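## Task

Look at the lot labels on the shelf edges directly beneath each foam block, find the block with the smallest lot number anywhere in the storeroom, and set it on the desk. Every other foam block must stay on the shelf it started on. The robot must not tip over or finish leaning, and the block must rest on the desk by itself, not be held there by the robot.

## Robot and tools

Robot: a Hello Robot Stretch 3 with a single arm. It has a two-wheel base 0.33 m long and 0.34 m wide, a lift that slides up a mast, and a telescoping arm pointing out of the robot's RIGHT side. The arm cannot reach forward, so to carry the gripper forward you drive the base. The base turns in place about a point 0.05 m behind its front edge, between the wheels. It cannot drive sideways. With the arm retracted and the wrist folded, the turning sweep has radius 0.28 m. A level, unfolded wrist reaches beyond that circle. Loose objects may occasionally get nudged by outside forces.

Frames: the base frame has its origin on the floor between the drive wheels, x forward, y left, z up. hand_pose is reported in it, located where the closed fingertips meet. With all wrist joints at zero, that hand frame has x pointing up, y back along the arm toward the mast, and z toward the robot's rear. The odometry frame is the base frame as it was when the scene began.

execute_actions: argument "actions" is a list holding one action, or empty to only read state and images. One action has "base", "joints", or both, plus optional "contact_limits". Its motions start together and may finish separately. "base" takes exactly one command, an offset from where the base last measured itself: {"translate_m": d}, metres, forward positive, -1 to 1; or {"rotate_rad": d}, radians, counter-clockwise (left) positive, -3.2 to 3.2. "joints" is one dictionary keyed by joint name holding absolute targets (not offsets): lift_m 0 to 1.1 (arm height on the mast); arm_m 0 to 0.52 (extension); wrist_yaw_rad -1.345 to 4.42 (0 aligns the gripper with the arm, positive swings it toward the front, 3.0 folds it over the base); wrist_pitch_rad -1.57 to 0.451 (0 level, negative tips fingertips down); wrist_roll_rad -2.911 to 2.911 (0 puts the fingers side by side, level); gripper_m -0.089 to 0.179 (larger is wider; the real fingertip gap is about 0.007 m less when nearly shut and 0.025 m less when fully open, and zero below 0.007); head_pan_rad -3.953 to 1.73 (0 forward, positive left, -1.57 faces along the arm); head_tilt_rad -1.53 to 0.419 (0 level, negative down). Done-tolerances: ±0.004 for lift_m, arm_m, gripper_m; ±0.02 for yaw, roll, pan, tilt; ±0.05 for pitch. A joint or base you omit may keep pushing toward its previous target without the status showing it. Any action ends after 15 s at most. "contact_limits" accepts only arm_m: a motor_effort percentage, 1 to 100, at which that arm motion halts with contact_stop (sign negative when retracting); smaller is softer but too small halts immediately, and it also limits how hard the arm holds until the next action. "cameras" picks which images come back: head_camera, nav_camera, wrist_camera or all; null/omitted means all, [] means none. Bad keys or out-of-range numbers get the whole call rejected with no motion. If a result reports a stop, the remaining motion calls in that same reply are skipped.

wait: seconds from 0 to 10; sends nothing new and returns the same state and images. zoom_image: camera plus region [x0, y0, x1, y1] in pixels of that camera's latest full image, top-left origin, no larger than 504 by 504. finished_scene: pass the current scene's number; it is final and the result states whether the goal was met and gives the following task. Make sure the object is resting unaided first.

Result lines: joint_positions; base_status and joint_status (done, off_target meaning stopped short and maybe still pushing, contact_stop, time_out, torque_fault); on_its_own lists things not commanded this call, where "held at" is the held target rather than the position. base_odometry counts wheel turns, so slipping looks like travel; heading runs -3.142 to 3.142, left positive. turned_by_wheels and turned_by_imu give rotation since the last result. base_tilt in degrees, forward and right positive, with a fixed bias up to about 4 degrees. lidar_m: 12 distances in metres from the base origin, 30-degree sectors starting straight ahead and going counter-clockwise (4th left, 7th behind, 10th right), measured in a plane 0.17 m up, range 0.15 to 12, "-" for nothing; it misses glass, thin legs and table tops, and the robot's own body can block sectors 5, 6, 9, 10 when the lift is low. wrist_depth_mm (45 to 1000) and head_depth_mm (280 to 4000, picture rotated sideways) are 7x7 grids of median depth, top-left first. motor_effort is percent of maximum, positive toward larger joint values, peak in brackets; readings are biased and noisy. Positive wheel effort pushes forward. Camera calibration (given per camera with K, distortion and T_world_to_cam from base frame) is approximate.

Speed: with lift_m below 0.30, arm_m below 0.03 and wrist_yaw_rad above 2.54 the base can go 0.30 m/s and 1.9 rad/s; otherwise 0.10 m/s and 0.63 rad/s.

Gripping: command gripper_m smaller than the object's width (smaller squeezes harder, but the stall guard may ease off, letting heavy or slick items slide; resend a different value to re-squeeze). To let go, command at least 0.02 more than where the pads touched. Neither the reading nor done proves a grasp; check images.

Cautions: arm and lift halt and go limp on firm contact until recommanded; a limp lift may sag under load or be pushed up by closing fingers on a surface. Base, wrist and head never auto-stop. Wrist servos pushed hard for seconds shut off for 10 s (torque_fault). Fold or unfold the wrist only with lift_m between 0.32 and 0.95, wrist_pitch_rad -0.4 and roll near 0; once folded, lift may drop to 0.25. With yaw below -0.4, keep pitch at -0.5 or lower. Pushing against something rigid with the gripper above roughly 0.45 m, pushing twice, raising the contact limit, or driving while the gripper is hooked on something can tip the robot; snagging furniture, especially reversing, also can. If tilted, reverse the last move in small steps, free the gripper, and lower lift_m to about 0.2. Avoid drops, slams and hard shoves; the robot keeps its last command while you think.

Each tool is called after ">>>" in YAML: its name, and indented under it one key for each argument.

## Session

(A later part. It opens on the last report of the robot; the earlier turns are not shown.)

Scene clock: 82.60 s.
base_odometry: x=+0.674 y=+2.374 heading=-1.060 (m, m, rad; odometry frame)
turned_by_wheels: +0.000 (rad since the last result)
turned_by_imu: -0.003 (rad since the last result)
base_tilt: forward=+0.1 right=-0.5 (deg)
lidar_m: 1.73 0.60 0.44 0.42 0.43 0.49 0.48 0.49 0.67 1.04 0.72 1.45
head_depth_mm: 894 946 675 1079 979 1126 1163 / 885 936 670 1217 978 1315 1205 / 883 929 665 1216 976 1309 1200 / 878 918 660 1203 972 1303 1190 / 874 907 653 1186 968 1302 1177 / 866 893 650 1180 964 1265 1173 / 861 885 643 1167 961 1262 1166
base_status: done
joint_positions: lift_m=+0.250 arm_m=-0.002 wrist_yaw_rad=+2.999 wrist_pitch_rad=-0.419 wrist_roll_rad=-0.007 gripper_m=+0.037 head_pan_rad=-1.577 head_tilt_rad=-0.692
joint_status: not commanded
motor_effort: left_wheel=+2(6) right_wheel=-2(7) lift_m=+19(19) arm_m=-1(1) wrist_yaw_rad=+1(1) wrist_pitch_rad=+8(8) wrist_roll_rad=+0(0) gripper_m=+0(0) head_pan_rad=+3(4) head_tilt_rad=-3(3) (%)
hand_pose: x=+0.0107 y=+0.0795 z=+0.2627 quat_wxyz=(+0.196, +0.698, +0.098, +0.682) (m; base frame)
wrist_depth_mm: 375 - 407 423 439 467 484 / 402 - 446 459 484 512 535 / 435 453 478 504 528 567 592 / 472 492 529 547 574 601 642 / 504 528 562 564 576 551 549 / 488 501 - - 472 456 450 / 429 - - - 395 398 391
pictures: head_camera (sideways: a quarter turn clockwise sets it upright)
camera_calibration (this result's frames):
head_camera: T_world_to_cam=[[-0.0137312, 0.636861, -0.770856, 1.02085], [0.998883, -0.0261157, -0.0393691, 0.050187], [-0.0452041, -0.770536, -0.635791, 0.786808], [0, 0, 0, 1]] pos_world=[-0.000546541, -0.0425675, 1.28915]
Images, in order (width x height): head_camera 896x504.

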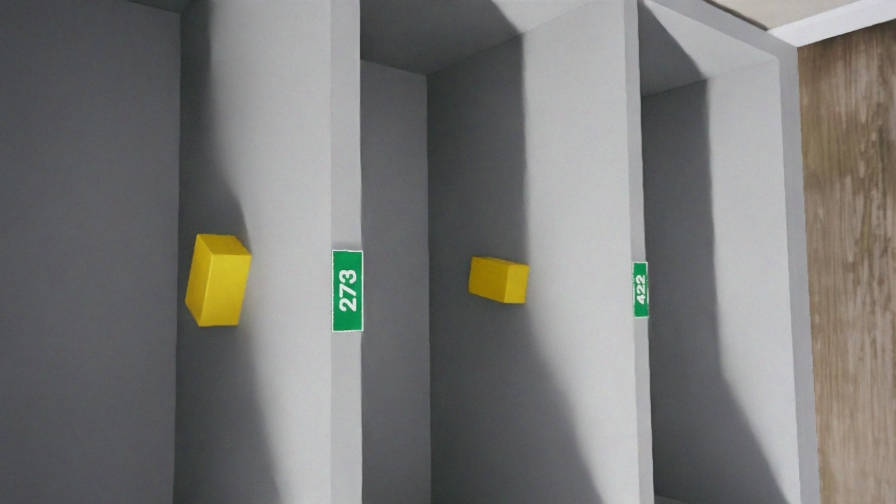

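>>> execute_actions:
  actions:
    - {"base":{"translate_m":1.0}}
  cameras: []

>>> execute_actions:
  actions:
    - {"base":{"translate_m":1.0}}
  cameras: []

>>> execute_actions:
  actions:
    - {"base":{"translate_m":1.0}}
  cameras: []

>>> execute_actions:
  actions:
    - {"base":{"translate_m":0.69}}
  cameras: []

>>> execute_actions:
  actions:
    - {"base":{"rotate_rad":-1.6}}
  cameras: []

>>> execute_actions:
  actions:
    - {"base":{"translate_m":1.0}}
  cameras: []

>>> execute_actions:
  actions:
    - {"base":{"translate_m":0.85}}
  cameras: []

>>> execute_actions:
  actions:
    - {"base":{"rotate_rad":-1.6}}
  cameras: []

>>> execute_actions:
  actions:
    - {"base":{"translate_m":1.0}}
  cameras: []

>>> execute_actions:
  actions:
    - {"base":{"translate_m":1.0}}
  cameras: []

>>> execute_actions:
  actions:
    - {"base":{"translate_m":0.95}}
  cameras: []

>>> execute_actions:
  actions:
    - {"base":{"rotate_rad":1.6}}
  cameras: []

>>> execute_actions:
  actions:
    - {"base":{"translate_m":0.5}}
  cameras: ["head_camera"]

Scene clock: 107.37 s.
base_odometry: x=+1.164 y=+1.502 heading=-1.059 (m, m, rad; odometry frame)
turned_by_wheels: +0.000 (rad since the last result)
turned_by_imu: +0.001 (rad since the last result)
base_tilt: forward=+0.0 right=-0.6 (deg)
lidar_m: 1.76 0.62 0.45 0.43 0.45 0.61 1.47 1.47 0.76 1.02 0.67 1.41
head_depth_mm: 885 941 676 1185 989 1263 1211 / 877 933 670 1198 982 1308 1197 / 870 923 667 1193 973 1278 1188 / 863 918 658 1188 971 1277 1178 / 861 907 653 1169 966 1261 1171 / 859 896 648 1165 961 1262 1168 / 849 883 644 1148 960 1220 1160
base_status: done
joint_positions: lift_m=+0.250 arm_m=-0.002 wrist_yaw_rad=+2.999 wrist_pitch_rad=-0.419 wrist_roll_rad=-0.007 gripper_m=+0.037 head_pan_rad=-1.577 head_tilt_rad=-0.692
joint_status: not commanded
motor_effort: left_wheel=+2(9) right_wheel=-2(4) lift_m=+19(20) arm_m=-1(1) wrist_yaw_rad=+1(1) wrist_pitch_rad=+8(8) wrist_roll_rad=+0(0) gripper_m=+0(0) head_pan_rad=+4(5) head_tilt_rad=-3(3) (%)
hand_pose: x=+0.0107 y=+0.0795 z=+0.2627 quat_wxyz=(+0.196, +0.698, +0.098, +0.682) (m; base frame)
wrist_depth_mm: 382 - 416 433 455 478 494 / 413 - 448 479 492 521 541 / 447 463 493 513 543 573 608 / 493 513 539 566 584 619 648 / 524 537 573 570 581 556 543 / 484 502 - - 472 460 456 / 427 - - - 402 396 393
pictures: none
No camera images: the call's "cameras" was empty. Leave "cameras" out to get every camera's image.

Scene clock: 112.40 s.
base_odometry: x=+1.653 y=+0.630 heading=-1.059 (m, m, rad; odometry frame)
turned_by_wheels: +0.000 (rad since the last result)
turned_by_imu: +0.002 (rad since the last result)
base_tilt: forward=+0.0 right=-0.6 (deg)
lidar_m: 1.78 0.63 0.46 0.44 0.46 0.63 1.69 0.81 0.79 1.01 0.63 1.34
head_depth_mm: 870 926 673 1198 986 1290 1196 / 865 923 668 1183 981 1276 1181 / 859 915 637 1179 972 1281 1175 / 858 911 658 1171 971 1273 1175 / 851 907 654 1168 966 1266 1172 / 850 894 649 1156 961 1274 1160 / 841 887 643 1085 932 1069 1149
base_status: done
joint_positions: lift_m=+0.250 arm_m=-0.002 wrist_yaw_rad=+2.999 wrist_pitch_rad=-0.419 wrist_roll_rad=-0.007 gripper_m=+0.037 head_pan_rad=-1.577 head_tilt_rad=-0.692
joint_status: not commanded
motor_effort: left_wheel=+1(9) right_wheel=-2(4) lift_m=+19(19) arm_m=-2(1) wrist_yaw_rad=+1(1) wrist_pitch_rad=+8(8) wrist_roll_rad=+0(0) gripper_m=+0(1) head_pan_rad=+4(5) head_tilt_rad=-3(2) (%)
hand_pose: x=+0.0107 y=+0.0795 z=+0.2627 quat_wxyz=(+0.196, +0.698, +0.098, +0.682) (m; base frame)
wrist_depth_mm: 395 - 419 442 458 481 502 / 425 - 461 483 501 531 554 / 456 469 505 529 549 579 621 / 498 519 551 565 601 635 638 / 537 550 572 571 581 549 546 / 483 505 - - 470 459 457 / 431 - - - 397 396 394
pictures: none
No camera images: the call's "cameras" was empty. Leave "cameras" out to get every camera's image.

Scene clock: 117.43 s.
base_odometry: x=+2.142 y=-0.242 heading=-1.059 (m, m, rad; odometry frame)
turned_by_wheels: +0.000 (rad since the last result)
turned_by_imu: +0.002 (rad since the last result)
base_tilt: forward=+0.0 right=-0.5 (deg)
lidar_m: 1.27 0.64 0.47 0.45 0.47 0.64 1.73 0.83 0.86 0.88 0.60 1.32
head_depth_mm: 865 915 645 1184 989 1291 1192 / 859 904 640 1179 981 1292 1181 / 855 907 634 1170 946 1285 1182 / 850 903 630 1170 975 1276 1161 / 845 895 626 1160 965 1270 1167 / 842 892 620 1151 961 1217 1164 / 811 789 615 835 829 989 1167
base_status: done
joint_positions: lift_m=+0.250 arm_m=-0.002 wrist_yaw_rad=+2.999 wrist_pitch_rad=-0.419 wrist_roll_rad=-0.007 gripper_m=+0.037 head_pan_rad=-1.577 head_tilt_rad=-0.692
joint_status: not commanded
motor_effort: left_wheel=+2(8) right_wheel=-2(3) lift_m=+19(19) arm_m=-1(1) wrist_yaw_rad=+1(1) wrist_pitch_rad=+8(8) wrist_roll_rad=+0(0) gripper_m=+0(0) head_pan_rad=+4(4) head_tilt_rad=-3(2) (%)
hand_pose: x=+0.0107 y=+0.0795 z=+0.2627 quat_wxyz=(+0.196, +0.698, +0.098, +0.682) (m; base frame)
wrist_depth_mm: 402 - 430 451 466 489 510 / 434 - 465 484 508 532 568 / 467 482 507 533 558 595 621 / 513 527 561 582 611 631 657 / 543 553 589 572 580 552 551 / 489 500 - - 471 459 454 / 429 - - - 395 395 392
pictures: none
No camera images: the call's "cameras" was empty. Leave "cameras" out to get every camera's image.

Scene clock: 121.37 s.
base_odometry: x=+2.480 y=-0.844 heading=-1.059 (m, m, rad; odometry frame)
turned_by_wheels: +0.000 (rad since the last result)
turned_by_imu: +0.001 (rad since the last result)
base_tilt: forward=+0.1 right=-0.6 (deg)
lidar_m: 0.59 0.61 0.47 0.45 0.47 0.64 1.75 1.42 0.70 2.33 0.84 0.61
head_depth_mm: 2804 3191 2497 1124 1131 1131 1186 / 2828 3208 2693 2057 1569 1369 1201 / 2819 3129 2683 2058 1664 1394 1200 / 2834 3142 2700 2054 1653 1386 1194 / 2808 3101 2680 2019 1646 1378 1190 / 2798 3114 2618 2017 1632 1374 1187 / 2264 2262 2201 1950 1618 1376 1183
base_status: done
joint_positions: lift_m=+0.250 arm_m=-0.002 wrist_yaw_rad=+2.999 wrist_pitch_rad=-0.419 wrist_roll_rad=-0.007 gripper_m=+0.037 head_pan_rad=-1.577 head_tilt_rad=-0.692
joint_status: not commanded
motor_effort: left_wheel=+1(9) right_wheel=-2(3) lift_m=+20(20) arm_m=-1(1) wrist_yaw_rad=+0(1) wrist_pitch_rad=+8(8) wrist_roll_rad=+0(0) gripper_m=+1(0) head_pan_rad=+4(4) head_tilt_rad=-2(3) (%)
hand_pose: x=+0.0107 y=+0.0795 z=+0.2627 quat_wxyz=(+0.196, +0.698, +0.098, +0.682) (m; base frame)
wrist_depth_mm: 405 - 431 455 472 490 516 / 438 - 471 494 517 543 554 / 472 489 517 535 565 595 587 / 514 532 564 587 599 628 585 / 549 563 589 573 578 549 547 / 486 501 - - 470 460 456 / 427 - - - 400 393 390
pictures: none
No camera images: the call's "cameras" was empty. Leave "cameras" out to get every camera's image.

Scene clock: 123.73 s.
base_odometry: x=+2.480 y=-0.844 heading=-2.659 (m, m, rad; odometry frame)
turned_by_wheels: -1.600 (rad since the last result)
turned_by_imu: -1.576 (rad since the last result)
base_tilt: forward=+0.1 right=-0.6 (deg)
lidar_m: 2.61 0.87 0.61 0.59 0.60 0.48 0.46 0.47 0.62 1.57 1.42 0.70
head_depth_mm: 1084 1086 1099 1111 1133 1148 1136 / 1439 1471 1481 1523 1523 1357 1205 / 2207 2230 2251 1969 1654 1384 1197 / 3541 3644 2672 2035 1644 1383 1192 / 3520 3717 2678 2024 1650 1373 1185 / 3486 3730 2637 2005 1636 1369 1187 / 2739 2707 2357 2028 1624 1369 1185
base_status: done
joint_positions: lift_m=+0.250 arm_m=-0.002 wrist_yaw_rad=+2.999 wrist_pitch_rad=-0.419 wrist_roll_rad=-0.007 gripper_m=+0.037 head_pan_rad=-1.577 head_tilt_rad=-0.692
joint_status: not commanded
motor_effort: left_wheel=+2(10) right_wheel=-3(6) lift_m=+19(19) arm_m=-1(1) wrist_yaw_rad=+1(1) wrist_pitch_rad=+8(8) wrist_roll_rad=+0(0) gripper_m=+0(1) head_pan_rad=+5(4) head_tilt_rad=-3(3) (%)
hand_pose: x=+0.0107 y=+0.0795 z=+0.2627 quat_wxyz=(+0.196, +0.698, +0.098, +0.682) (m; base frame)
wrist_depth_mm: 501 - 550 575 597 631 674 / 540 - 596 619 659 703 741 / 587 603 652 670 721 753 798 / 619 650 673 702 711 698 681 / 569 581 599 575 575 551 553 / 492 503 - - 467 463 459 / 432 - - - 397 398 390
pictures: none
No camera images: the call's "cameras" was empty. Leave "cameras" out to get every camera's image.

Scene clock: 128.77 s.
base_odometry: x=+1.594 y=-1.308 heading=-2.659 (m, m, rad; odometry frame)
turned_by_wheels: +0.000 (rad since the last result)
turned_by_imu: +0.002 (rad since the last result)
base_tilt: forward=+0.2 right=-0.5 (deg)
lidar_m: 2.29 0.91 0.65 0.62 0.64 0.86 1.45 0.59 0.42 0.40 2.72 2.00
head_depth_mm: 322 360 411 476 567 698 914 / 320 358 406 471 559 688 890 / 317 355 402 466 553 676 869 / 315 352 399 459 545 666 857 / 318 362 412 1903 1549 1314 1162 / 3456 3586 2640 2022 1645 1375 1186 / 3356 3479 2622 1990 1626 1376 1191
base_status: done
joint_positions: lift_m=+0.250 arm_m=-0.002 wrist_yaw_rad=+2.999 wrist_pitch_rad=-0.419 wrist_roll_rad=-0.007 gripper_m=+0.037 head_pan_rad=-1.577 head_tilt_rad=-0.692
joint_status: not commanded
motor_effort: left_wheel=+2(9) right_wheel=-2(5) lift_m=+19(19) arm_m=-2(1) wrist_yaw_rad=+1(1) wrist_pitch_rad=+8(8) wrist_roll_rad=+0(0) gripper_m=+0(0) head_pan_rad=+4(3) head_tilt_rad=-2(2) (%)
hand_pose: x=+0.0107 y=+0.0795 z=+0.2627 quat_wxyz=(+0.196, +0.698, +0.098, +0.682) (m; base frame)
wrist_depth_mm: 534 - 580 603 630 658 712 / 557 - 620 652 700 738 778 / 614 639 681 726 751 813 851 / 648 680 721 711 715 694 681 / 592 583 605 574 579 554 546 / 488 492 - - 469 464 455 / 428 - - - 398 398 393
pictures: none
No camera images: the call's "cameras" was empty. Leave "cameras" out to get every camera's image.

Scene clock: 133.30 s.
base_odometry: x=+0.841 y=-1.703 heading=-2.659 (m, m, rad; odometry frame)
turned_by_wheels: +0.000 (rad since the last result)
turned_by_imu: +0.001 (rad since the last result)
base_tilt: forward=+0.1 right=-0.6 (deg)
lidar_m: 1.45 0.95 0.68 0.65 0.66 0.89 2.28 0.92 1.16 2.92 1.67 1.26
head_depth_mm: 2013 2033 2015 1946 1674 1394 1207 / 2682 2732 2519 2057 1653 1399 1207 / 3464 3504 2720 2034 1666 1389 1199 / 3497 3709 2676 2042 1655 1394 1192 / 3470 3438 2646 2019 1644 1382 1194 / 3464 3582 2640 2015 1629 1376 1184 / 3319 3514 2633 2003 1622 1367 1181
base_status: done
joint_positions: lift_m=+0.250 arm_m=-0.002 wrist_yaw_rad=+2.999 wrist_pitch_rad=-0.419 wrist_roll_rad=-0.007 gripper_m=+0.037 head_pan_rad=-1.577 head_tilt_rad=-0.692
joint_status: not commanded
motor_effort: left_wheel=+2(10) right_wheel=-2(5) lift_m=+20(19) arm_m=-1(1) wrist_yaw_rad=+1(0) wrist_pitch_rad=+8(8) wrist_roll_rad=+0(0) gripper_m=+0(0) head_pan_rad=+4(4) head_tilt_rad=-3(3) (%)
hand_pose: x=+0.0107 y=+0.0795 z=+0.2627 quat_wxyz=(+0.196, +0.698, +0.098, +0.682) (m; base frame)
wrist_depth_mm: 542 - 594 623 658 684 735 / 594 - 646 684 727 762 805 / 635 661 704 745 781 811 846 / 680 700 723 708 707 704 674 / 586 583 594 568 580 555 539 / 486 504 - - 469 465 456 / 428 - - - 397 391 394
pictures: none
No camera images: the call's "cameras" was empty. Leave "cameras" out to get every camera's image.

Scene clock: 135.57 s.
base_odometry: x=+0.841 y=-1.703 heading=+2.024 (m, m, rad; odometry frame)
turned_by_wheels: -1.600 (rad since the last result)
turned_by_imu: -1.576 (rad since the last result)
base_tilt: forward=+0.0 right=-0.6 (deg)
lidar_m: 2.66 1.99 1.26 1.45 0.98 0.68 0.65 0.66 0.87 2.06 0.92 1.12
head_depth_mm: 1429 1467 1484 1507 1526 1400 1213 / 1862 1895 1956 1929 1665 1392 1208 / 2001 2247 2429 2051 1672 1391 1199 / 1978 2199 2460 2015 1659 1381 1196 / 1958 2200 2428 2025 1638 1372 1191 / 1945 2158 2415 2033 1646 1373 1186 / 1923 2157 2377 1952 1542 1377 1183
base_status: done
joint_positions: lift_m=+0.250 arm_m=-0.002 wrist_yaw_rad=+2.999 wrist_pitch_rad=-0.419 wrist_roll_rad=-0.007 gripper_m=+0.037 head_pan_rad=-1.577 head_tilt_rad=-0.692
joint_status: not commanded
motor_effort: left_wheel=+2(10) right_wheel=-2(7) lift_m=+19(19) arm_m=-2(2) wrist_yaw_rad=+1(1) wrist_pitch_rad=+8(8) wrist_roll_rad=+0(0) gripper_m=+0(0) head_pan_rad=+4(4) head_tilt_rad=-3(3) (%)
hand_pose: x=+0.0107 y=+0.0794 z=+0.2627 quat_wxyz=(+0.196, +0.698, +0.098, +0.682) (m; base frame)
wrist_depth_mm: - - - - - - - / - - - - - - - / 913 - 985 971 957 914 899 / 753 735 730 713 705 702 679 / 594 577 597 566 586 555 550 / 484 498 - - 476 458 461 / 429 - - - 398 397 390
pictures: none
No camera images: the call's "cameras" was empty. Leave "cameras" out to get every camera's image.

Scene clock: 140.60 s.
base_odometry: x=+0.403 y=-0.804 heading=+2.024 (m, m, rad; odometry frame)
turned_by_wheels: +0.000 (rad since the last result)
turned_by_imu: +0.002 (rad since the last result)
base_tilt: forward=+0.1 right=-0.5 (deg)
lidar_m: 2.49 2.23 0.96 1.06 1.07 1.73 1.64 1.68 0.82 0.78 0.80 1.05
head_depth_mm: 673 753 857 994 1191 1369 1205 / 664 744 843 984 1164 1341 1204 / 658 737 835 969 1143 1337 1199 / 653 729 826 953 1131 1329 1192 / 644 715 812 938 1110 1307 1191 / 641 713 805 926 1088 1281 1184 / 634 703 795 910 1071 1290 1184
base_status: done
joint_positions: lift_m=+0.250 arm_m=-0.002 wrist_yaw_rad=+2.999 wrist_pitch_rad=-0.419 wrist_roll_rad=-0.007 gripper_m=+0.037 head_pan_rad=-1.577 head_tilt_rad=-0.692
joint_status: not commanded
motor_effort: left_wheel=+1(9) right_wheel=-2(4) lift_m=+19(19) arm_m=-2(2) wrist_yaw_rad=+1(0) wrist_pitch_rad=+8(8) wrist_roll_rad=+0(0) gripper_m=+0(0) head_pan_rad=+4(4) head_tilt_rad=-3(3) (%)
hand_pose: x=+0.0107 y=+0.0794 z=+0.2627 quat_wxyz=(+0.196, +0.698, +0.098, +0.682) (m; base frame)
wrist_depth_mm: - - - - - - - / - - - - - - - / - - 972 948 932 916 907 / 769 741 721 722 702 686 691 / 591 590 589 570 579 557 547 / 486 495 - - 468 460 455 / 430 - - - 394 394 390
pictures: none
No camera images: the call's "cameras" was empty. Leave "cameras" out to get every camera's image.

Scene clock: 145.63 s.
base_odometry: x=-0.035 y=+0.095 heading=+2.024 (m, m, rad; odometry frame)
turned_by_wheels: +0.000 (rad since the last result)
turned_by_imu: +0.002 (rad since the last result)
base_tilt: forward=+0.0 right=-0.5 (deg)
lidar_m: 1.65 1.98 1.61 1.05 1.05 1.60 2.63 1.09 0.76 0.72 0.74 0.98
head_depth_mm: 621 694 795 920 1090 1314 1212 / 615 690 780 909 1079 1309 1209 / 607 681 773 894 1057 1290 1199 / 601 672 764 882 1043 1278 1198 / 596 665 751 869 1023 1246 1192 / 590 658 744 856 1007 1216 1186 / 587 652 737 845 1005 1205 1182
base_status: done
joint_positions: lift_m=+0.250 arm_m=-0.002 wrist_yaw_rad=+2.999 wrist_pitch_rad=-0.419 wrist_roll_rad=-0.007 gripper_m=+0.037 head_pan_rad=-1.577 head_tilt_rad=-0.692
joint_status: not commanded
motor_effort: left_wheel=+2(8) right_wheel=-2(4) lift_m=+19(19) arm_m=-2(2) wrist_yaw_rad=+1(1) wrist_pitch_rad=+8(8) wrist_roll_rad=+0(0) gripper_m=+0(0) head_pan_rad=+4(5) head_tilt_rad=-2(3) (%)
hand_pose: x=+0.0107 y=+0.0794 z=+0.2627 quat_wxyz=(+0.196, +0.698, +0.098, +0.682) (m; base frame)
wrist_depth_mm: - - - - - - - / - - - - - - - / - - 980 960 936 918 905 / 739 750 722 720 698 695 669 / 592 586 593 565 576 553 545 / 486 494 - - 468 460 455 / 427 - - - 395 396 394
pictures: none
No camera images: the call's "cameras" was empty. Leave "cameras" out to get every camera's image.

Scene clock: 150.50 s.
base_odometry: x=-0.451 y=+0.949 heading=+2.025 (m, m, rad; odometry frame)
turned_by_wheels: +0.000 (rad since the last result)
turned_by_imu: +0.002 (rad since the last result)
base_tilt: forward=+0.2 right=-0.5 (deg)
lidar_m: 1.10 0.73 1.36 1.59 1.42 1.58 3.55 1.01 0.71 0.67 0.69 0.91
head_depth_mm: 575 642 729 851 1014 1257 1209 / 570 636 723 836 992 1232 1200 / 563 630 714 826 984 1203 1200 / 558 622 704 814 966 1173 1199 / 553 615 697 801 947 1161 1188 / 547 608 690 792 934 1134 1195 / 542 603 683 778 937 1113 1187
base_status: done
joint_positions: lift_m=+0.250 arm_m=-0.002 wrist_yaw_rad=+2.999 wrist_pitch_rad=-0.419 wrist_roll_rad=-0.007 gripper_m=+0.037 head_pan_rad=-1.577 head_tilt_rad=-0.692
joint_status: not commanded
motor_effort: left_wheel=+1(9) right_wheel=-2(4) lift_m=+19(19) arm_m=-2(2) wrist_yaw_rad=+1(1) wrist_pitch_rad=+8(8) wrist_roll_rad=+0(0) gripper_m=+0(1) head_pan_rad=+4(4) head_tilt_rad=-2(2) (%)
hand_pose: x=+0.0107 y=+0.0794 z=+0.2627 quat_wxyz=(+0.196, +0.698, +0.098, +0.682) (m; base frame)
wrist_depth_mm: - - - - - - - / - - - - - - - / - - 977 976 947 877 732 / 758 749 729 711 694 690 652 / 591 579 601 563 582 551 543 / 488 500 - - 472 464 457 / 427 - - - 397 393 390
pictures: none
No camera images: the call's "cameras" was empty. Leave "cameras" out to get every camera's image.

Scene clock: 152.93 s.
base_odometry: x=-0.451 y=+0.949 heading=-2.659 (m, m, rad; odometry frame)
turned_by_wheels: +1.600 (rad since the last result)
turned_by_imu: +1.575 (rad since the last result)
base_tilt: forward=+0.1 right=-0.6 (deg)
lidar_m: 1.59 1.42 1.58 3.56 0.99 0.70 0.67 0.69 0.92 0.96 0.73 1.35
head_depth_mm: 991 946 1258 1227 1078 1349 1205 / 985 935 1241 1211 1072 1337 1205 / 976 817 1233 1211 1062 1308 1200 / 967 913 1226 1202 1059 1297 1198 / 959 907 1209 1192 1058 1290 1196 / 955 889 1200 1190 1049 1291 1186 / 922 834 795 918 988 1190 1179
base_status: done
joint_positions: lift_m=+0.250 arm_m=-0.002 wrist_yaw_rad=+2.999 wrist_pitch_rad=-0.419 wrist_roll_rad=-0.007 gripper_m=+0.037 head_pan_rad=-1.577 head_tilt_rad=-0.692
joint_status: not commanded
motor_effort: left_wheel=-1(8) right_wheel=+1(7) lift_m=+20(19) arm_m=-2(2) wrist_yaw_rad=+1(1) wrist_pitch_rad=+8(8) wrist_roll_rad=+0(0) gripper_m=+0(0) head_pan_rad=+4(3) head_tilt_rad=-3(3) (%)
hand_pose: x=+0.0107 y=+0.0794 z=+0.2627 quat_wxyz=(+0.196, +0.698, +0.098, +0.682) (m; base frame)
wrist_depth_mm: 967 - - - - - - / - - - - - - - / 932 - 969 963 945 919 893 / 754 732 713 712 698 677 676 / 586 581 600 571 579 552 544 / 486 502 - - 473 463 457 / 428 - - - 398 399 393
pictures: none
No camera images: the call's "cameras" was empty. Leave "cameras" out to get every camera's image.

Scene clock: 156.17 s.
base_odometry: x=-0.894 y=+0.717 heading=-2.659 (m, m, rad; odometry frame)
turned_by_wheels: +0.000 (rad since the last result)
turned_by_imu: +0.001 (rad since the last result)
base_tilt: forward=+0.1 right=-0.5 (deg)
lidar_m: 1.09 1.13 1.08 1.47 1.70 1.22 1.17 1.21 0.71 0.70 0.96 0.95
head_depth_mm: 584 654 754 1224 1070 1321 1204 / 589 659 739 871 1041 1309 1208 / 891 817 749 936 1034 1272 1203 / 959 915 1206 1206 1058 1299 1204 / 956 905 1206 1193 1053 1302 1196 / 951 895 1193 1192 1015 1293 1186 / 941 806 1187 1181 1014 1294 1182
base_status: done
joint_positions: lift_m=+0.250 arm_m=-0.002 wrist_yaw_rad=+2.999 wrist_pitch_rad=-0.419 wrist_roll_rad=-0.007 gripper_m=+0.037 head_pan_rad=-1.577 head_tilt_rad=-0.692
joint_status: not commanded
motor_effort: left_wheel=-1(5) right_wheel=+1(6) lift_m=+20(19) arm_m=-2(2) wrist_yaw_rad=+1(1) wrist_pitch_rad=+8(8) wrist_roll_rad=+0(0) gripper_m=+0(0) head_pan_rad=+4(3) head_tilt_rad=-3(3) (%)
hand_pose: x=+0.0107 y=+0.0794 z=+0.2627 quat_wxyz=(+0.196, +0.698, +0.098, +0.682) (m; base frame)
wrist_depth_mm: - - - - - - - / - - - - - - - / - - 969 955 930 922 909 / 759 739 728 717 702 687 680 / 601 582 591 566 581 557 548 / 486 498 - - 466 461 456 / 428 - - - 398 397 389
pictures: head_camera (sideways: a quarter turn clockwise sets it upright)
camera_calibration (this result's frames):
head_camera: T_world_to_cam=[[-0.0137816, 0.636963, -0.770771, 1.02074], [0.998886, -0.0260304, -0.0393718, 0.0501906], [-0.0451418, -0.770455, -0.635894, 0.786942], [0, 0, 0, 1]] pos_world=[-0.000543121, -0.0425663, 1.28915]
Images, in order (width x height): head_camera 896x504.

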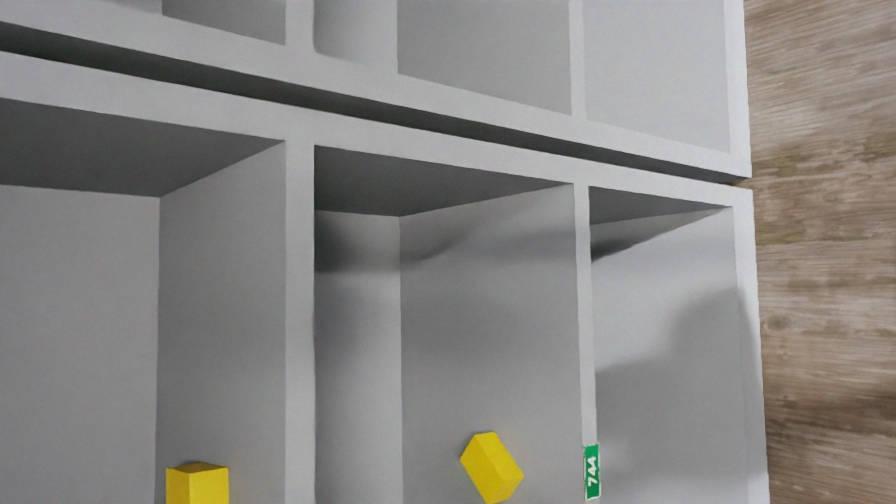

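>>> execute_actions:
  actions:
    - {"base":{"translate_m":0.32},"joints":{"lift_m":0.9}}
  cameras: []

>>> execute_actions:
  actions:
    - {"joints":{"wrist_yaw_rad":0,"gripper_m":0.17}}
  cameras: []

>>> execute_actions:
  actions:
    - {"joints":{"wrist_pitch_rad":0}}
  cameras: ["wrist_camera"]

Scene clock: 167.50 s.
base_odometry: x=-1.178 y=+0.568 heading=-2.659 (m, m, rad; odometry frame)
turned_by_wheels: +0.000 (rad since the last result)
turned_by_imu: -0.001 (rad since the last result)
base_tilt: forward=+0.1 right=-0.5 (deg)
lidar_m: 0.78 0.80 0.94 1.20 2.16 1.56 1.49 1.53 0.83 1.12 0.76 0.81
head_depth_mm: 973 945 1102 1166 1047 - - / 966 936 1225 1213 1038 - - / 964 929 1216 1214 1068 - - / 954 832 1208 1203 1025 - - / 947 911 1191 1196 1028 - - / 939 898 1183 1188 1027 1339 - / 936 888 1168 1178 1012 1240 1185
base_status: done
joint_positions: lift_m=+0.900 arm_m=-0.002 wrist_yaw_rad=+2.999 wrist_pitch_rad=-0.419 wrist_roll_rad=-0.007 gripper_m=+0.037 head_pan_rad=-1.577 head_tilt_rad=-0.692
joint_status: all done
motor_effort: left_wheel=-1(7) right_wheel=+1(6) lift_m=+28(31) arm_m=-2(2) wrist_yaw_rad=+1(0) wrist_pitch_rad=+8(8) wrist_roll_rad=+0(0) gripper_m=-1(0) head_pan_rad=+4(4) head_tilt_rad=-2(3) (%)
hand_pose: x=+0.0107 y=+0.0795 z=+0.9123 quat_wxyz=(+0.196, +0.698, +0.098, +0.682) (m; base frame)
wrist_depth_mm: - - - - - - 756 / - - - - - - 763 / - - - - - - 784 / - - - - - - 789 / - - - - - - 790 / - - - - - - 809 / - - - - - - 841
pictures: none
No camera images: the call's "cameras" was empty. Leave "cameras" out to get every camera's image.

Scene clock: 170.00 s.
base_odometry: x=-1.178 y=+0.568 heading=-2.659 (m, m, rad; odometry frame)
turned_by_wheels: +0.000 (rad since the last result)
turned_by_imu: +0.000 (rad since the last result)
base_tilt: forward=+0.1 right=-0.6 (deg)
lidar_m: 0.78 0.80 0.94 1.20 2.15 1.55 1.49 1.53 0.83 1.12 0.76 0.81
head_depth_mm: 970 944 1103 1167 1047 - - / 963 936 1222 1217 1040 - - / 957 928 1217 1216 1059 - - / 950 833 1203 1199 1044 - - / 947 910 1194 1201 1024 1277 1190 / 940 901 1188 1189 1049 1288 1190 / 935 886 1175 1180 1016 1242 1179
base_status: not commanded
joint_positions: lift_m=+0.900 arm_m=-0.002 wrist_yaw_rad=+0.003 wrist_pitch_rad=-0.419 wrist_roll_rad=-0.007 gripper_m=+0.170 head_pan_rad=-1.577 head_tilt_rad=-0.692
joint_status: all done
motor_effort: left_wheel=-1(1) right_wheel=+1(1) lift_m=+28(28) arm_m=-2(2) wrist_yaw_rad=-2(1) wrist_pitch_rad=+8(8) wrist_roll_rad=+0(0) gripper_m=+0(84) head_pan_rad=+3(5) head_tilt_rad=-3(3) (%)
hand_pose: x=-0.0210 y=-0.3669 z=+0.9123 quat_wxyz=(+0.695, +0.149, -0.689, -0.146) (m; base frame)
wrist_depth_mm: 408 473 428 393 396 400 395 / 431 610 870 857 868 762 511 / 468 639 931 927 920 763 519 / 846 631 945 918 921 769 538 / 931 628 746 728 737 683 604 / 927 - 668 662 - 859 - / 869 - 968 - 991 846 943
pictures: none
No camera images: the call's "cameras" was empty. Leave "cameras" out to get every camera's image.

Scene clock: 171.03 s.
base_odometry: x=-1.178 y=+0.568 heading=-2.659 (m, m, rad; odometry frame)
turned_by_wheels: +0.000 (rad since the last result)
turned_by_imu: +0.000 (rad since the last result)
base_tilt: forward=+0.1 right=-0.5 (deg)
lidar_m: 0.78 0.80 0.94 1.20 2.15 1.55 1.49 1.53 0.83 1.12 0.75 0.81
head_depth_mm: 972 948 1107 1172 1043 - - / 965 936 1216 1265 1033 - - / 961 928 1215 1212 1062 - - / 954 835 1202 1205 - - - / 948 908 1191 1195 1022 1290 1196 / 937 898 1183 1232 1021 1292 1182 / 934 883 1176 1172 1014 1242 1186
base_status: not commanded
joint_positions: lift_m=+0.900 arm_m=-0.002 wrist_yaw_rad=+0.002 wrist_pitch_rad=-0.023 wrist_roll_rad=-0.007 gripper_m=+0.170 head_pan_rad=-1.577 head_tilt_rad=-0.692
joint_status: all done
motor_effort: left_wheel=-1(2) right_wheel=+1(1) lift_m=+28(28) arm_m=-2(2) wrist_yaw_rad=-1(1) wrist_pitch_rad=+10(10) wrist_roll_rad=+0(0) gripper_m=+0(0) head_pan_rad=+4(3) head_tilt_rad=-3(3) (%)
hand_pose: x=-0.0208 y=-0.3982 z=+1.0086 quat_wxyz=(+0.710, +0.009, -0.704, -0.007) (m; base frame)
wrist_depth_mm: 443 651 820 820 845 761 509 / 438 649 851 848 841 742 511 / 442 648 867 877 859 750 518 / 451 546 523 507 488 469 452 / 465 557 933 917 924 821 516 / 489 - 965 944 943 902 499 / 849 676 837 819 807 748 539
pictures: wrist_camera
camera_calibration (this result's frames):
wrist_camera: T_world_to_cam=[[-0.998151, -0.0465361, -0.0391037, 0.00998304], [0.0295868, 0.19, -0.981338, 1.10583], [0.0530974, -0.980681, -0.188272, -0.0318328], [0, 0, 0, 1]] pos_world=[-0.0210633, -0.240862, 1.07959]
Images, in order (width x height): wrist_camera 644x364.

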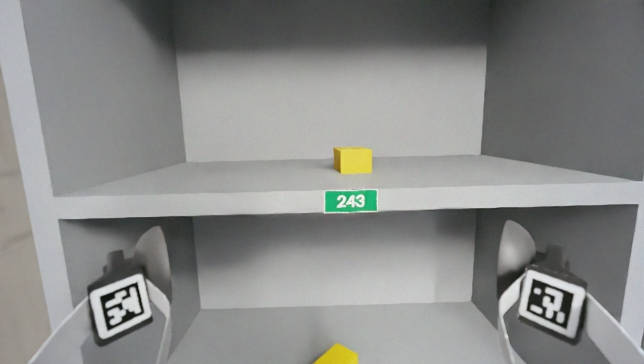

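>>> execute_actions:
  actions:
    - {"base":{"translate_m":-0.03},"joints":{"arm_m":0.36,"lift_m":0.895}}
  cameras: ["wrist_camera"]

Scene clock: 179.93 s.
base_odometry: x=-1.151 y=+0.582 heading=-2.659 (m, m, rad; odometry frame)
turned_by_wheels: +0.000 (rad since the last result)
turned_by_imu: -0.001 (rad since the last result)
base_tilt: forward=+0.2 right=-0.6 (deg)
lidar_m: 0.81 0.83 0.95 1.21 2.12 1.53 1.46 1.50 0.82 1.12 0.77 0.84
head_depth_mm: 972 948 892 - - 1309 1211 / 966 936 - 1156 1065 1317 1203 / 960 991 - 1205 1062 1315 1197 / 956 982 - 1202 1028 1303 1200 / 943 932 1209 1195 1022 1303 1190 / 943 891 1188 1187 1016 1293 1190 / 935 886 1178 1186 1015 1263 1184
base_status: done
joint_positions: lift_m=+0.895 arm_m=+0.360 wrist_yaw_rad=+0.000 wrist_pitch_rad=-0.006 wrist_roll_rad=-0.006 gripper_m=+0.170 head_pan_rad=-1.577 head_tilt_rad=-0.693
joint_status: all done
motor_effort: left_wheel=-1(6) right_wheel=+1(3) lift_m=+19(24) arm_m=+3(8) wrist_yaw_rad=+0(2) wrist_pitch_rad=+3(10) wrist_roll_rad=+0(2) gripper_m=+0(1) head_pan_rad=+4(4) head_tilt_rad=-2(2) (%)
hand_pose: x=-0.0215 y=-0.7607 z=+1.0082 quat_wxyz=(+0.710, +0.002, -0.705, -0.003) (m; base frame)
wrist_depth_mm: 480 486 497 495 500 498 460 / 487 512 503 504 510 509 466 / 485 514 519 519 518 528 464 / 469 525 520 380 506 491 431 / 281 304 267 233 236 275 246 / 182 - 176 174 171 168 165 / - 127 131 129 128 126 120
pictures: wrist_camera
camera_calibration (this result's frames):
wrist_camera: T_world_to_cam=[[-0.998238, -0.0443631, -0.0394091, -0.00565651], [0.0311305, 0.173879, -0.984275, 1.16517], [0.0505179, -0.983767, -0.172192, -0.406006], [0, 0, 0, 1]] pos_world=[-0.0214081, -0.602264, 1.07671]
Images, in order (width x height): wrist_camera 644x364.

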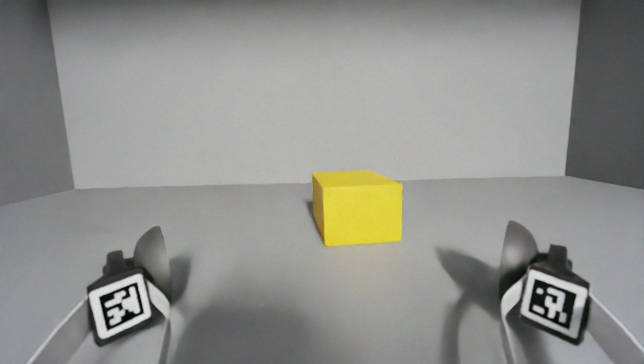

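>>> execute_actions:
  actions:
    - {"joints":{"arm_m":0.45,"lift_m":0.905}}
  cameras: []

>>> execute_actions:
  actions:
    - {"joints":{"gripper_m":0.03}}
  cameras: []

>>> execute_actions:
  actions:
    - {"joints":{"lift_m":0.94}}
  cameras: []

>>> execute_actions:
  actions:
    - {"joints":{"arm_m":0,"head_pan_rad":0.9}}
  cameras: ["wrist_camera","nav_camera"]

Scene clock: 188.57 s.
base_odometry: x=-1.151 y=+0.582 heading=-2.659 (m, m, rad; odometry frame)
turned_by_wheels: +0.000 (rad since the last result)
turned_by_imu: +0.005 (rad since the last result)
base_tilt: forward=-0.3 right=-1.1 (deg)
lidar_m: 0.81 0.83 0.95 1.41 2.10 1.52 1.46 1.51 0.82 1.13 0.77 0.84
head_depth_mm: 984 980 765 - - 1310 1212 / 977 1036 - 1192 1249 1319 1203 / 971 1036 1254 1223 1079 1324 1204 / 963 1026 1261 1217 1046 1312 1203 / 959 1015 1204 1213 1037 1311 1199 / 952 937 740 1205 1040 1311 1192 / 950 926 733 1199 1031 1278 1195
base_status: not commanded
joint_positions: lift_m=+0.905 arm_m=+0.448 wrist_yaw_rad=+0.009 wrist_pitch_rad=-0.082 wrist_roll_rad=-0.012 gripper_m=+0.170 head_pan_rad=-1.577 head_tilt_rad=-0.693
joint_status: all done
on_its_own: arm_m is at rest, and its effort (+20) is outside its rest range (-14 to +14); wrist_pitch_rad is at rest, and its effort (+35) is outside its rest range (-20 to +32)
motor_effort: left_wheel=-1(3) right_wheel=+0(1) lift_m=+26(27) arm_m=+20(21) wrist_yaw_rad=-5(6) wrist_pitch_rad=+35(35) wrist_roll_rad=+3(3) gripper_m=+0(0) head_pan_rad=+4(4) head_tilt_rad=-3(3) (%)
hand_pose: x=-0.0193 y=-0.8468 z=+0.9985 quat_wxyz=(+0.711, +0.033, -0.702, -0.026) (m; base frame)
wrist_depth_mm: 409 413 414 411 415 412 408 / 427 426 429 426 427 428 428 / 441 444 443 445 440 438 440 / 435 444 433 370 396 390 375 / 259 276 248 185 158 252 229 / 178 - 174 161 160 166 164 / - 130 134 132 131 129 123
pictures: none
No camera images: the call's "cameras" was empty. Leave "cameras" out to get every camera's image.

Scene clock: 190.47 s.
base_odometry: x=-1.151 y=+0.582 heading=-2.659 (m, m, rad; odometry frame)
turned_by_wheels: +0.000 (rad since the last result)
turned_by_imu: +0.000 (rad since the last result)
base_tilt: forward=-0.3 right=-1.1 (deg)
lidar_m: 0.81 0.83 0.95 1.41 2.10 1.52 1.46 1.51 0.82 1.13 0.78 0.84
head_depth_mm: 979 978 764 - - 1297 1216 / 976 1037 - 1188 1250 1315 1204 / 972 1035 1257 1231 1076 1322 1205 / 965 1029 1266 1216 1042 1315 1207 / 957 946 1200 1225 1037 1316 1203 / 951 939 741 1216 1034 1307 1194 / 949 932 735 1197 1027 1281 1192
base_status: not commanded
joint_positions: lift_m=+0.905 arm_m=+0.448 wrist_yaw_rad=+0.008 wrist_pitch_rad=-0.080 wrist_roll_rad=-0.012 gripper_m=+0.030 head_pan_rad=-1.577 head_tilt_rad=-0.693
joint_status: all done
on_its_own: arm_m is at rest, and its effort (+20) is outside its rest range (-14 to +14); wrist_pitch_rad is at rest, and its effort (+34) is outside its rest range (-20 to +32)
motor_effort: left_wheel=-1(2) right_wheel=+0(0) lift_m=+26(26) arm_m=+20(20) wrist_yaw_rad=-5(5) wrist_pitch_rad=+34(35) wrist_roll_rad=+3(3) gripper_m=-10(87) head_pan_rad=+4(4) head_tilt_rad=-2(3) (%)
hand_pose: x=-0.0195 y=-0.8469 z=+0.9991 quat_wxyz=(+0.711, +0.031, -0.702, -0.026) (m; base frame)
wrist_depth_mm: 410 414 413 410 414 413 412 / 428 424 426 426 423 430 429 / 441 443 442 440 446 445 440 / 436 452 441 224 402 396 383 / 262 256 253 170 241 234 230 / 180 178 187 171 - 168 165 / 137 136 131 134 132 130 128
pictures: none
No camera images: the call's "cameras" was empty. Leave "cameras" out to get every camera's image.

Scene clock: 195.33 s.
base_odometry: x=-1.151 y=+0.582 heading=-2.659 (m, m, rad; odometry frame)
turned_by_wheels: +0.000 (rad since the last result)
turned_by_imu: -0.018 (rad since the last result)
base_tilt: forward=+0.0 right=-0.5 (deg)
lidar_m: 0.81 0.83 0.95 1.42 2.14 1.52 1.46 1.50 0.82 1.12 0.77 0.85
head_depth_mm: 977 935 - - 1100 1274 1206 / 972 1036 1267 1206 1065 1318 1197 / 958 - 1231 1204 1057 1311 1195 / 953 - 1229 1192 1051 1302 1191 / 947 894 1196 1188 1049 1296 1189 / 939 884 1185 1185 1011 1287 1182 / 930 870 1175 1171 1008 1282 1180
base_status: not commanded
joint_positions: lift_m=+0.940 arm_m=+0.450 wrist_yaw_rad=+0.000 wrist_pitch_rad=-0.022 wrist_roll_rad=-0.012 gripper_m=+0.030 head_pan_rad=-1.576 head_tilt_rad=-0.696
joint_status: all done
motor_effort: left_wheel=+0(17) right_wheel=+0(22) lift_m=+27(32) arm_m=+0(20) wrist_yaw_rad=+0(6) wrist_pitch_rad=+10(53) wrist_roll_rad=+3(3) gripper_m=-8(9) head_pan_rad=+4(5) head_tilt_rad=-1(2) (%)
hand_pose: x=-0.0214 y=-0.8506 z=+1.0487 quat_wxyz=(+0.712, +0.008, -0.703, -0.008) (m; base frame)
wrist_depth_mm: 395 405 402 405 411 417 413 / 412 412 417 417 421 426 424 / 422 423 426 429 430 435 438 / 435 438 441 231 445 449 455 / 389 385 378 170 366 361 355 / 261 259 273 222 234 246 243 / 194 194 190 189 188 186 185
pictures: none
No camera images: the call's "cameras" was empty. Leave "cameras" out to get every camera's image.

Scene clock: 199.83 s.
base_odometry: x=-1.151 y=+0.582 heading=-2.659 (m, m, rad; odometry frame)
turned_by_wheels: +0.000 (rad since the last result)
turned_by_imu: -0.001 (rad since the last result)
base_tilt: forward=+0.0 right=-0.5 (deg)
lidar_m: 0.81 0.83 0.95 1.41 2.14 1.52 1.45 1.50 0.82 1.13 0.77 0.85
head_depth_mm: 766 818 890 983 1099 1242 1203 / 841 923 1002 1095 1229 1347 1205 / 923 1011 1122 1265 1427 1390 1190 / 1014 1115 1251 1441 1580 1381 1197 / 1122 1264 1226 1699 1608 1372 1190 / 1265 1423 1166 1868 1632 1366 1186 / 1440 1564 1150 1109 1340 1371 1180
base_status: not commanded
joint_positions: lift_m=+0.940 arm_m=+0.000 wrist_yaw_rad=+0.000 wrist_pitch_rad=-0.022 wrist_roll_rad=-0.012 gripper_m=+0.030 head_pan_rad=+0.893 head_tilt_rad=-0.696
joint_status: all done
motor_effort: left_wheel=+0(0) right_wheel=+0(0) lift_m=+27(26) arm_m=-4(4) wrist_yaw_rad=+0(0) wrist_pitch_rad=+10(10) wrist_roll_rad=+3(3) gripper_m=-8(8) head_pan_rad=+4(41) head_tilt_rad=-2(1) (%)
hand_pose: x=-0.0214 y=-0.4008 z=+1.0487 quat_wxyz=(+0.712, +0.008, -0.703, -0.008) (m; base frame)
wrist_depth_mm: 496 737 830 824 826 681 461 / 497 733 830 839 849 683 468 / 491 716 847 856 898 688 463 / 487 648 760 231 703 615 471 / 442 489 477 169 456 577 468 / 485 713 913 949 938 700 496 / 489 698 873 867 880 663 500
pictures: nav_camera (sideways: a quarter turn counterclockwise sets it upright), wrist_camera
camera_calibration (this result's frames):
nav_camera: T_world_to_cam=[[0.382893, 0.551168, 0.741354, -0.927727], [0.796114, -0.603962, 0.0378463, -0.000525701], [0.468609, 0.575712, -0.670046, 0.81942], [0, 0, 0, 1]] pos_world=[-0.0283487, 0.0392664, 1.23684]
wrist_camera: T_world_to_cam=[[-0.998427, -0.0441918, -0.0345028, 0.00691007], [0.0255259, 0.189619, -0.981526, 1.14572], [0.0499178, -0.980863, -0.188193, -0.0270499], [0, 0, 0, 1]] pos_world=[-0.020996, -0.243477, 1.1197]
Images, in order (width x height): nav_camera 672x504, wrist_camera 644x364.

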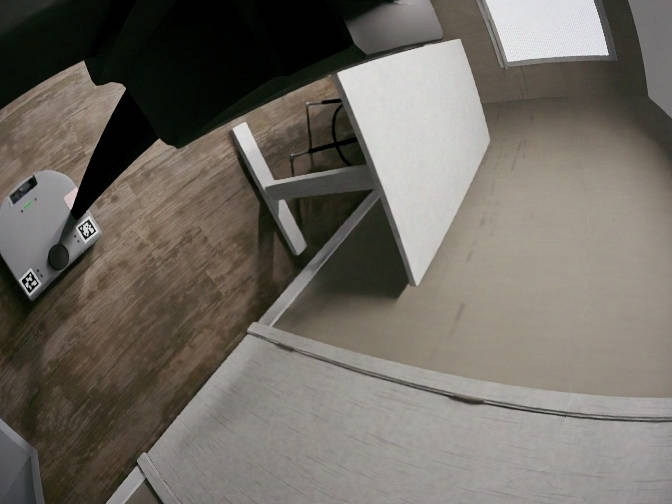

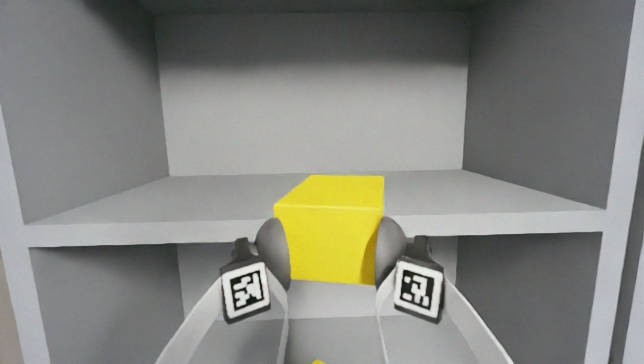

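>>> execute_actions:
  actions:
    - {"base":{"translate_m":-0.38}}
  cameras: []

>>> execute_actions:
  actions:
    - {"base":{"rotate_rad":1.62},"joints":{"head_pan_rad":-1.57}}
  cameras: []

>>> execute_actions:
  actions:
    - {"base":{"translate_m":1.0}}
  cameras: []

>>> execute_actions:
  actions:
    - {"base":{"translate_m":0.3},"joints":{"arm_m":0.25,"lift_m":0.7}}
  cameras: ["nav_camera"]

Scene clock: 214.67 s.
base_odometry: x=-0.815 y=+0.759 heading=-2.659 (m, m, rad; odometry frame)
turned_by_wheels: +0.000 (rad since the last result)
turned_by_imu: -0.002 (rad since the last result)
base_tilt: forward=+0.1 right=-0.5 (deg)
lidar_m: 1.19 1.22 1.13 3.56 1.58 1.13 1.08 1.11 1.19 0.69 1.11 1.02
head_depth_mm: 1151 1234 1353 1472 1580 1399 1208 / 1249 1355 1482 1655 1662 1390 1204 / 1359 1479 1612 1849 1639 1393 1200 / 1488 1575 1306 1943 1646 1383 1193 / 1658 1692 1224 1826 1595 1377 1190 / 1868 1671 1169 1868 1634 1374 1180 / 2139 1637 1154 1813 1635 1370 1191
base_status: done
joint_positions: lift_m=+0.940 arm_m=+0.000 wrist_yaw_rad=+0.000 wrist_pitch_rad=-0.022 wrist_roll_rad=-0.012 gripper_m=+0.030 head_pan_rad=+0.893 head_tilt_rad=-0.696
joint_status: not commanded
motor_effort: left_wheel=+0(4) right_wheel=+0(4) lift_m=+27(27) arm_m=-4(4) wrist_yaw_rad=+0(1) wrist_pitch_rad=+10(10) wrist_roll_rad=+3(3) gripper_m=-8(8) head_pan_rad=+4(5) head_tilt_rad=-1(1) (%)
hand_pose: x=-0.0214 y=-0.4008 z=+1.0487 quat_wxyz=(+0.712, +0.008, -0.703, -0.008) (m; base frame)
wrist_depth_mm: 820 835 839 763 534 851 850 / 829 855 854 841 542 872 871 / 852 873 875 866 559 899 909 / 811 785 768 231 465 688 582 / 476 493 472 170 463 960 948 / 921 950 945 484 588 968 981 / 846 884 876 819 797 849 841
pictures: none
No camera images: the call's "cameras" was empty. Leave "cameras" out to get every camera's image.

Scene clock: 218.17 s.
base_odometry: x=-0.815 y=+0.759 heading=-1.039 (m, m, rad; odometry frame)
turned_by_wheels: +1.620 (rad since the last result)
turned_by_imu: +1.602 (rad since the last result)
base_tilt: forward=+0.1 right=-0.6 (deg)
lidar_m: 3.54 1.49 1.11 1.08 1.13 0.71 0.69 1.05 1.02 1.19 1.24 1.13
head_depth_mm: 1010 1126 1290 1486 - - - / 1006 1120 1275 1463 - - - / 1010 1125 1234 - - - - / 1007 1122 443 - - - - / 1006 1117 1270 1467 1610 1383 1190 / 1013 1121 1278 1468 1611 1374 1188 / 1006 1122 1269 1475 1612 1360 1181
base_status: done
joint_positions: lift_m=+0.940 arm_m=+0.000 wrist_yaw_rad=+0.000 wrist_pitch_rad=-0.022 wrist_roll_rad=-0.012 gripper_m=+0.030 head_pan_rad=-1.563 head_tilt_rad=-0.696
joint_status: all done
motor_effort: left_wheel=-1(6) right_wheel=+1(4) lift_m=+27(26) arm_m=-4(4) wrist_yaw_rad=+0(0) wrist_pitch_rad=+10(10) wrist_roll_rad=+3(3) gripper_m=-8(8) head_pan_rad=-3(40) head_tilt_rad=-1(2) (%)
hand_pose: x=-0.0214 y=-0.4008 z=+1.0487 quat_wxyz=(+0.712, +0.008, -0.703, -0.008) (m; base frame)
wrist_depth_mm: 896 909 891 880 860 896 871 / 932 926 906 893 906 920 883 / 976 962 941 926 898 944 931 / - 980 957 230 921 973 946 / - - 981 170 936 993 990 / - - - - - - - / - - - - - - -
pictures: none
No camera images: the call's "cameras" was empty. Leave "cameras" out to get every camera's image.

Scene clock: 229.13 s.
base_odometry: x=-0.308 y=-0.103 heading=-1.039 (m, m, rad; odometry frame)
turned_by_wheels: +0.000 (rad since the last result)
turned_by_imu: +0.000 (rad since the last result)
base_tilt: forward=+0.1 right=-0.6 (deg)
lidar_m: 2.59 1.45 1.08 1.05 1.10 1.54 1.68 1.68 1.27 0.72 0.66 1.36
head_depth_mm: 1050 1169 1329 1503 - - - / 1049 1166 1302 978 - - - / 1047 1166 1167 - - - - / 1045 1166 444 - - - - / 1044 1165 1178 897 728 1289 1188 / 1046 1165 1162 891 724 1283 1180 / 1042 1160 1155 887 721 1285 1181
base_status: done
joint_positions: lift_m=+0.940 arm_m=+0.000 wrist_yaw_rad=+0.000 wrist_pitch_rad=-0.022 wrist_roll_rad=-0.012 gripper_m=+0.030 head_pan_rad=-1.563 head_tilt_rad=-0.696
joint_status: not commanded
motor_effort: left_wheel=-2(3) right_wheel=+1(3) lift_m=+26(26) arm_m=-4(3) wrist_yaw_rad=+0(0) wrist_pitch_rad=+10(10) wrist_roll_rad=+3(3) gripper_m=-8(9) head_pan_rad=-3(3) head_tilt_rad=-2(0) (%)
hand_pose: x=-0.0214 y=-0.4008 z=+1.0487 quat_wxyz=(+0.712, +0.008, -0.703, -0.008) (m; base frame)
wrist_depth_mm: 957 928 929 930 917 887 872 / 979 973 960 947 930 900 891 / - 997 979 981 957 938 915 / - - - 230 987 961 956 / - - - 170 - - 991 / 824 800 867 696 741 - - / 615 609 600 592 593 - -
pictures: none
No camera images: the call's "cameras" was empty. Leave "cameras" out to get every camera's image.

Scene clock: 233.53 s.
base_odometry: x=-0.156 y=-0.362 heading=-1.039 (m, m, rad; odometry frame)
turned_by_wheels: +0.000 (rad since the last result)
turned_by_imu: -0.001 (rad since the last result)
base_tilt: forward=+0.0 right=-0.5 (deg)
lidar_m: 2.29 1.44 1.08 1.05 1.09 1.52 1.98 1.69 0.83 0.54 0.83 1.13
head_depth_mm: 1059 1180 1205 919 743 1300 1238 / 1060 1175 1205 917 758 - - / 1054 1177 1189 910 - 1327 1197 / 1054 1174 1189 800 - 1323 1194 / 1051 1175 1174 900 726 1055 1185 / 1045 1175 1163 889 725 1283 1191 / 1052 1178 1156 889 722 1314 1184
base_status: done
joint_positions: lift_m=+0.700 arm_m=+0.250 wrist_yaw_rad=+0.000 wrist_pitch_rad=-0.022 wrist_roll_rad=-0.012 gripper_m=+0.030 head_pan_rad=-1.563 head_tilt_rad=-0.696
joint_status: all done
motor_effort: left_wheel=-1(4) right_wheel=+1(4) lift_m=+20(21) arm_m=+3(4) wrist_yaw_rad=+0(0) wrist_pitch_rad=+10(10) wrist_roll_rad=+3(3) gripper_m=-8(8) head_pan_rad=-3(3) head_tilt_rad=-2(1) (%)
hand_pose: x=-0.0214 y=-0.6504 z=+0.8091 quat_wxyz=(+0.712, +0.008, -0.703, -0.008) (m; base frame)
wrist_depth_mm: 712 705 703 709 684 689 671 / 735 722 723 704 714 698 690 / 762 756 746 728 718 728 717 / 781 771 752 231 752 739 738 / 490 485 476 170 457 453 445 / 326 323 344 278 295 305 300 / 244 241 240 238 236 232 231
pictures: nav_camera (sideways: a quarter turn counterclockwise sets it upright)
camera_calibration (this result's frames):
nav_camera: T_world_to_cam=[[0.0525859, -0.66905, 0.741354, -0.925712], [-0.998615, -0.0365527, 0.0378463, 0.0104222], [0.00177743, -0.742318, -0.670046, 0.822268], [0, 0, 0, 1]] pos_world=[0.0576257, -0.00858336, 1.23684]
Images, in order (width x height): nav_camera 672x504.

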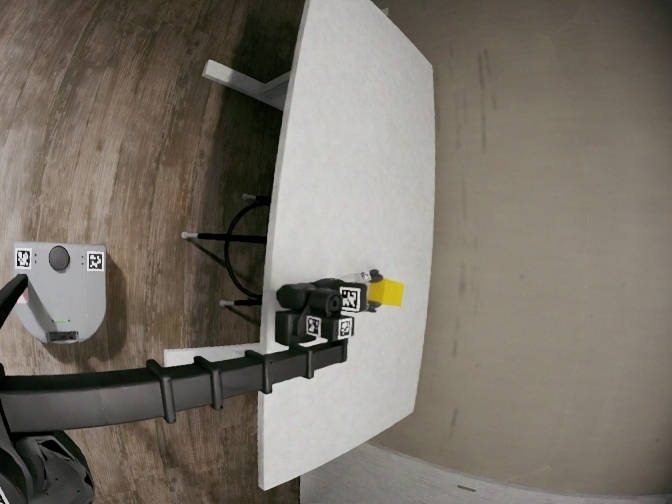

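>>> execute_actions:
  actions:
    - {"joints":{"lift_m":0.657}}
  cameras: []

>>> execute_actions:
  actions:
    - {"joints":{"gripper_m":0.12}}
  cameras: []

>>> execute_actions:
  actions:
    - {"joints":{"arm_m":0.1,"lift_m":0.72}}
  cameras: ["wrist_camera"]

>>> finished_scene:
  scene: 2

Scene clock: 243.43 s.
base_odometry: x=-0.156 y=-0.362 heading=-1.039 (m, m, rad; odometry frame)
turned_by_wheels: +0.000 (rad since the last result)
turned_by_imu: -0.001 (rad since the last result)
base_tilt: forward=+0.1 right=-0.5 (deg)
lidar_m: 2.29 1.44 1.08 1.04 1.09 1.53 1.98 1.69 0.83 0.54 0.82 1.14
head_depth_mm: 1060 1177 1209 919 742 1303 1201 / 1048 1176 1200 915 737 1255 - / 1055 1181 1189 912 797 1326 1200 / 1052 1179 1186 839 - 1323 1189 / 1048 1171 1173 901 726 1056 1191 / 1051 1174 1165 891 723 1283 1184 / 1050 1171 1157 888 719 1307 1178
base_status: not commanded
joint_positions: lift_m=+0.657 arm_m=+0.250 wrist_yaw_rad=+0.000 wrist_pitch_rad=-0.022 wrist_roll_rad=-0.012 gripper_m=+0.030 head_pan_rad=-1.563 head_tilt_rad=-0.696
joint_status: all done
motor_effort: left_wheel=-1(1) right_wheel=+0(1) lift_m=+19(21) arm_m=+3(3) wrist_yaw_rad=+0(0) wrist_pitch_rad=+10(10) wrist_roll_rad=+3(3) gripper_m=-9(7) head_pan_rad=-2(4) head_tilt_rad=-1(1) (%)
hand_pose: x=-0.0214 y=-0.6504 z=+0.7661 quat_wxyz=(+0.712, +0.008, -0.703, -0.008) (m; base frame)
wrist_depth_mm: 713 710 708 692 687 687 682 / 738 736 727 709 709 697 694 / 762 758 739 740 734 720 705 / 749 710 672 230 641 616 601 / 358 351 348 170 333 330 320 / 236 235 248 204 213 223 223 / 177 176 173 172 171 169 168
pictures: none
No camera images: the call's "cameras" was empty. Leave "cameras" out to get every camera's image.

Scene clock: 244.83 s.
base_odometry: x=-0.156 y=-0.362 heading=-1.039 (m, m, rad; odometry frame)
turned_by_wheels: +0.000 (rad since the last result)
turned_by_imu: +0.000 (rad since the last result)
base_tilt: forward=+0.2 right=-0.6 (deg)
lidar_m: 2.29 1.44 1.07 1.04 1.09 1.53 1.98 1.69 0.83 0.54 0.83 1.13
head_depth_mm: 1059 1173 1207 919 739 1303 1198 / 1057 1179 1195 915 740 1264 - / 1052 1176 1191 910 800 1316 1193 / 1050 1174 1181 862 - 1324 1191 / 1052 1176 1177 895 727 1054 1196 / 1049 1171 1158 894 725 1300 1191 / 1046 1170 1157 889 719 1305 1183
base_status: not commanded
joint_positions: lift_m=+0.657 arm_m=+0.250 wrist_yaw_rad=+0.000 wrist_pitch_rad=-0.022 wrist_roll_rad=-0.012 gripper_m=+0.120 head_pan_rad=-1.563 head_tilt_rad=-0.696
joint_status: all done
motor_effort: left_wheel=-1(1) right_wheel=+1(1) lift_m=+19(19) arm_m=+2(2) wrist_yaw_rad=+0(0) wrist_pitch_rad=+10(10) wrist_roll_rad=+3(3) gripper_m=+0(81) head_pan_rad=-3(4) head_tilt_rad=-1(1) (%)
hand_pose: x=-0.0214 y=-0.6504 z=+0.7661 quat_wxyz=(+0.712, +0.008, -0.703, -0.008) (m; base frame)
wrist_depth_mm: 734 701 700 700 688 670 680 / 726 729 723 709 715 696 715 / 747 757 741 751 727 724 717 / 770 704 685 663 649 621 617 / 357 355 369 208 304 331 323 / 236 236 231 174 212 238 221 / 177 175 174 169 171 163 169
pictures: none
No camera images: the call's "cameras" was empty. Leave "cameras" out to get every camera's image.

Scene clock: 247.20 s.
base_odometry: x=-0.156 y=-0.362 heading=-1.039 (m, m, rad; odometry frame)
turned_by_wheels: +0.000 (rad since the last result)
turned_by_imu: +0.000 (rad since the last result)
base_tilt: forward=+0.2 right=-0.6 (deg)
lidar_m: 2.29 1.44 1.08 1.04 1.09 1.52 1.98 1.69 0.83 0.54 0.82 1.13
head_depth_mm: 1049 1184 1209 919 744 1304 1239 / 1049 1172 1207 914 738 - - / 1055 1176 1192 909 725 - - / 1052 1176 1185 847 761 - 1150 / 1051 1170 1177 903 724 1053 1193 / 1051 1170 1162 893 726 1284 1189 / 1047 1173 1157 892 721 1315 1181
base_status: not commanded
joint_positions: lift_m=+0.720 arm_m=+0.100 wrist_yaw_rad=+0.000 wrist_pitch_rad=-0.021 wrist_roll_rad=-0.012 gripper_m=+0.120 head_pan_rad=-1.563 head_tilt_rad=-0.696
joint_status: all done
motor_effort: left_wheel=-1(1) right_wheel=+0(1) lift_m=+28(32) arm_m=-4(4) wrist_yaw_rad=+0(0) wrist_pitch_rad=+9(10) wrist_roll_rad=+3(3) gripper_m=+1(0) head_pan_rad=-3(3) head_tilt_rad=-2(2) (%)
hand_pose: x=-0.0214 y=-0.5009 z=+0.8289 quat_wxyz=(+0.712, +0.008, -0.703, -0.008) (m; base frame)
wrist_depth_mm: 854 853 854 838 813 825 807 / 886 865 876 868 850 844 836 / 891 892 875 880 900 868 851 / 918 920 908 912 888 882 881 / 552 550 570 488 520 511 506 / 367 365 358 333 350 370 344 / 275 271 271 269 265 253 262
pictures: wrist_camera
camera_calibration (this result's frames):
wrist_camera: T_world_to_cam=[[-0.998427, -0.0442305, -0.0344518, -0.00515563], [0.0255274, 0.188462, -0.981749, 0.948578], [0.0499161, -0.981084, -0.187037, -0.1676], [0, 0, 0, 1]] pos_world=[-0.0209963, -0.343429, 0.89974]
Images, in order (width x height): wrist_camera 644x364.

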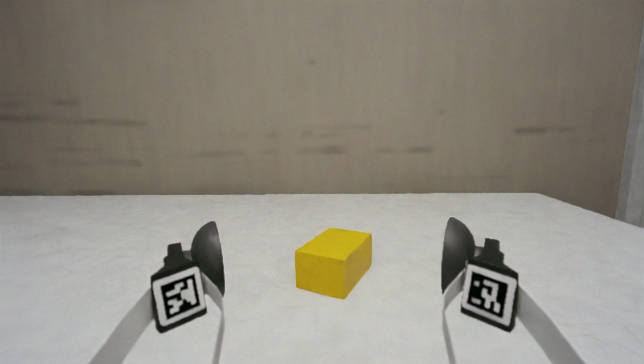

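The scene is finished: the task was done.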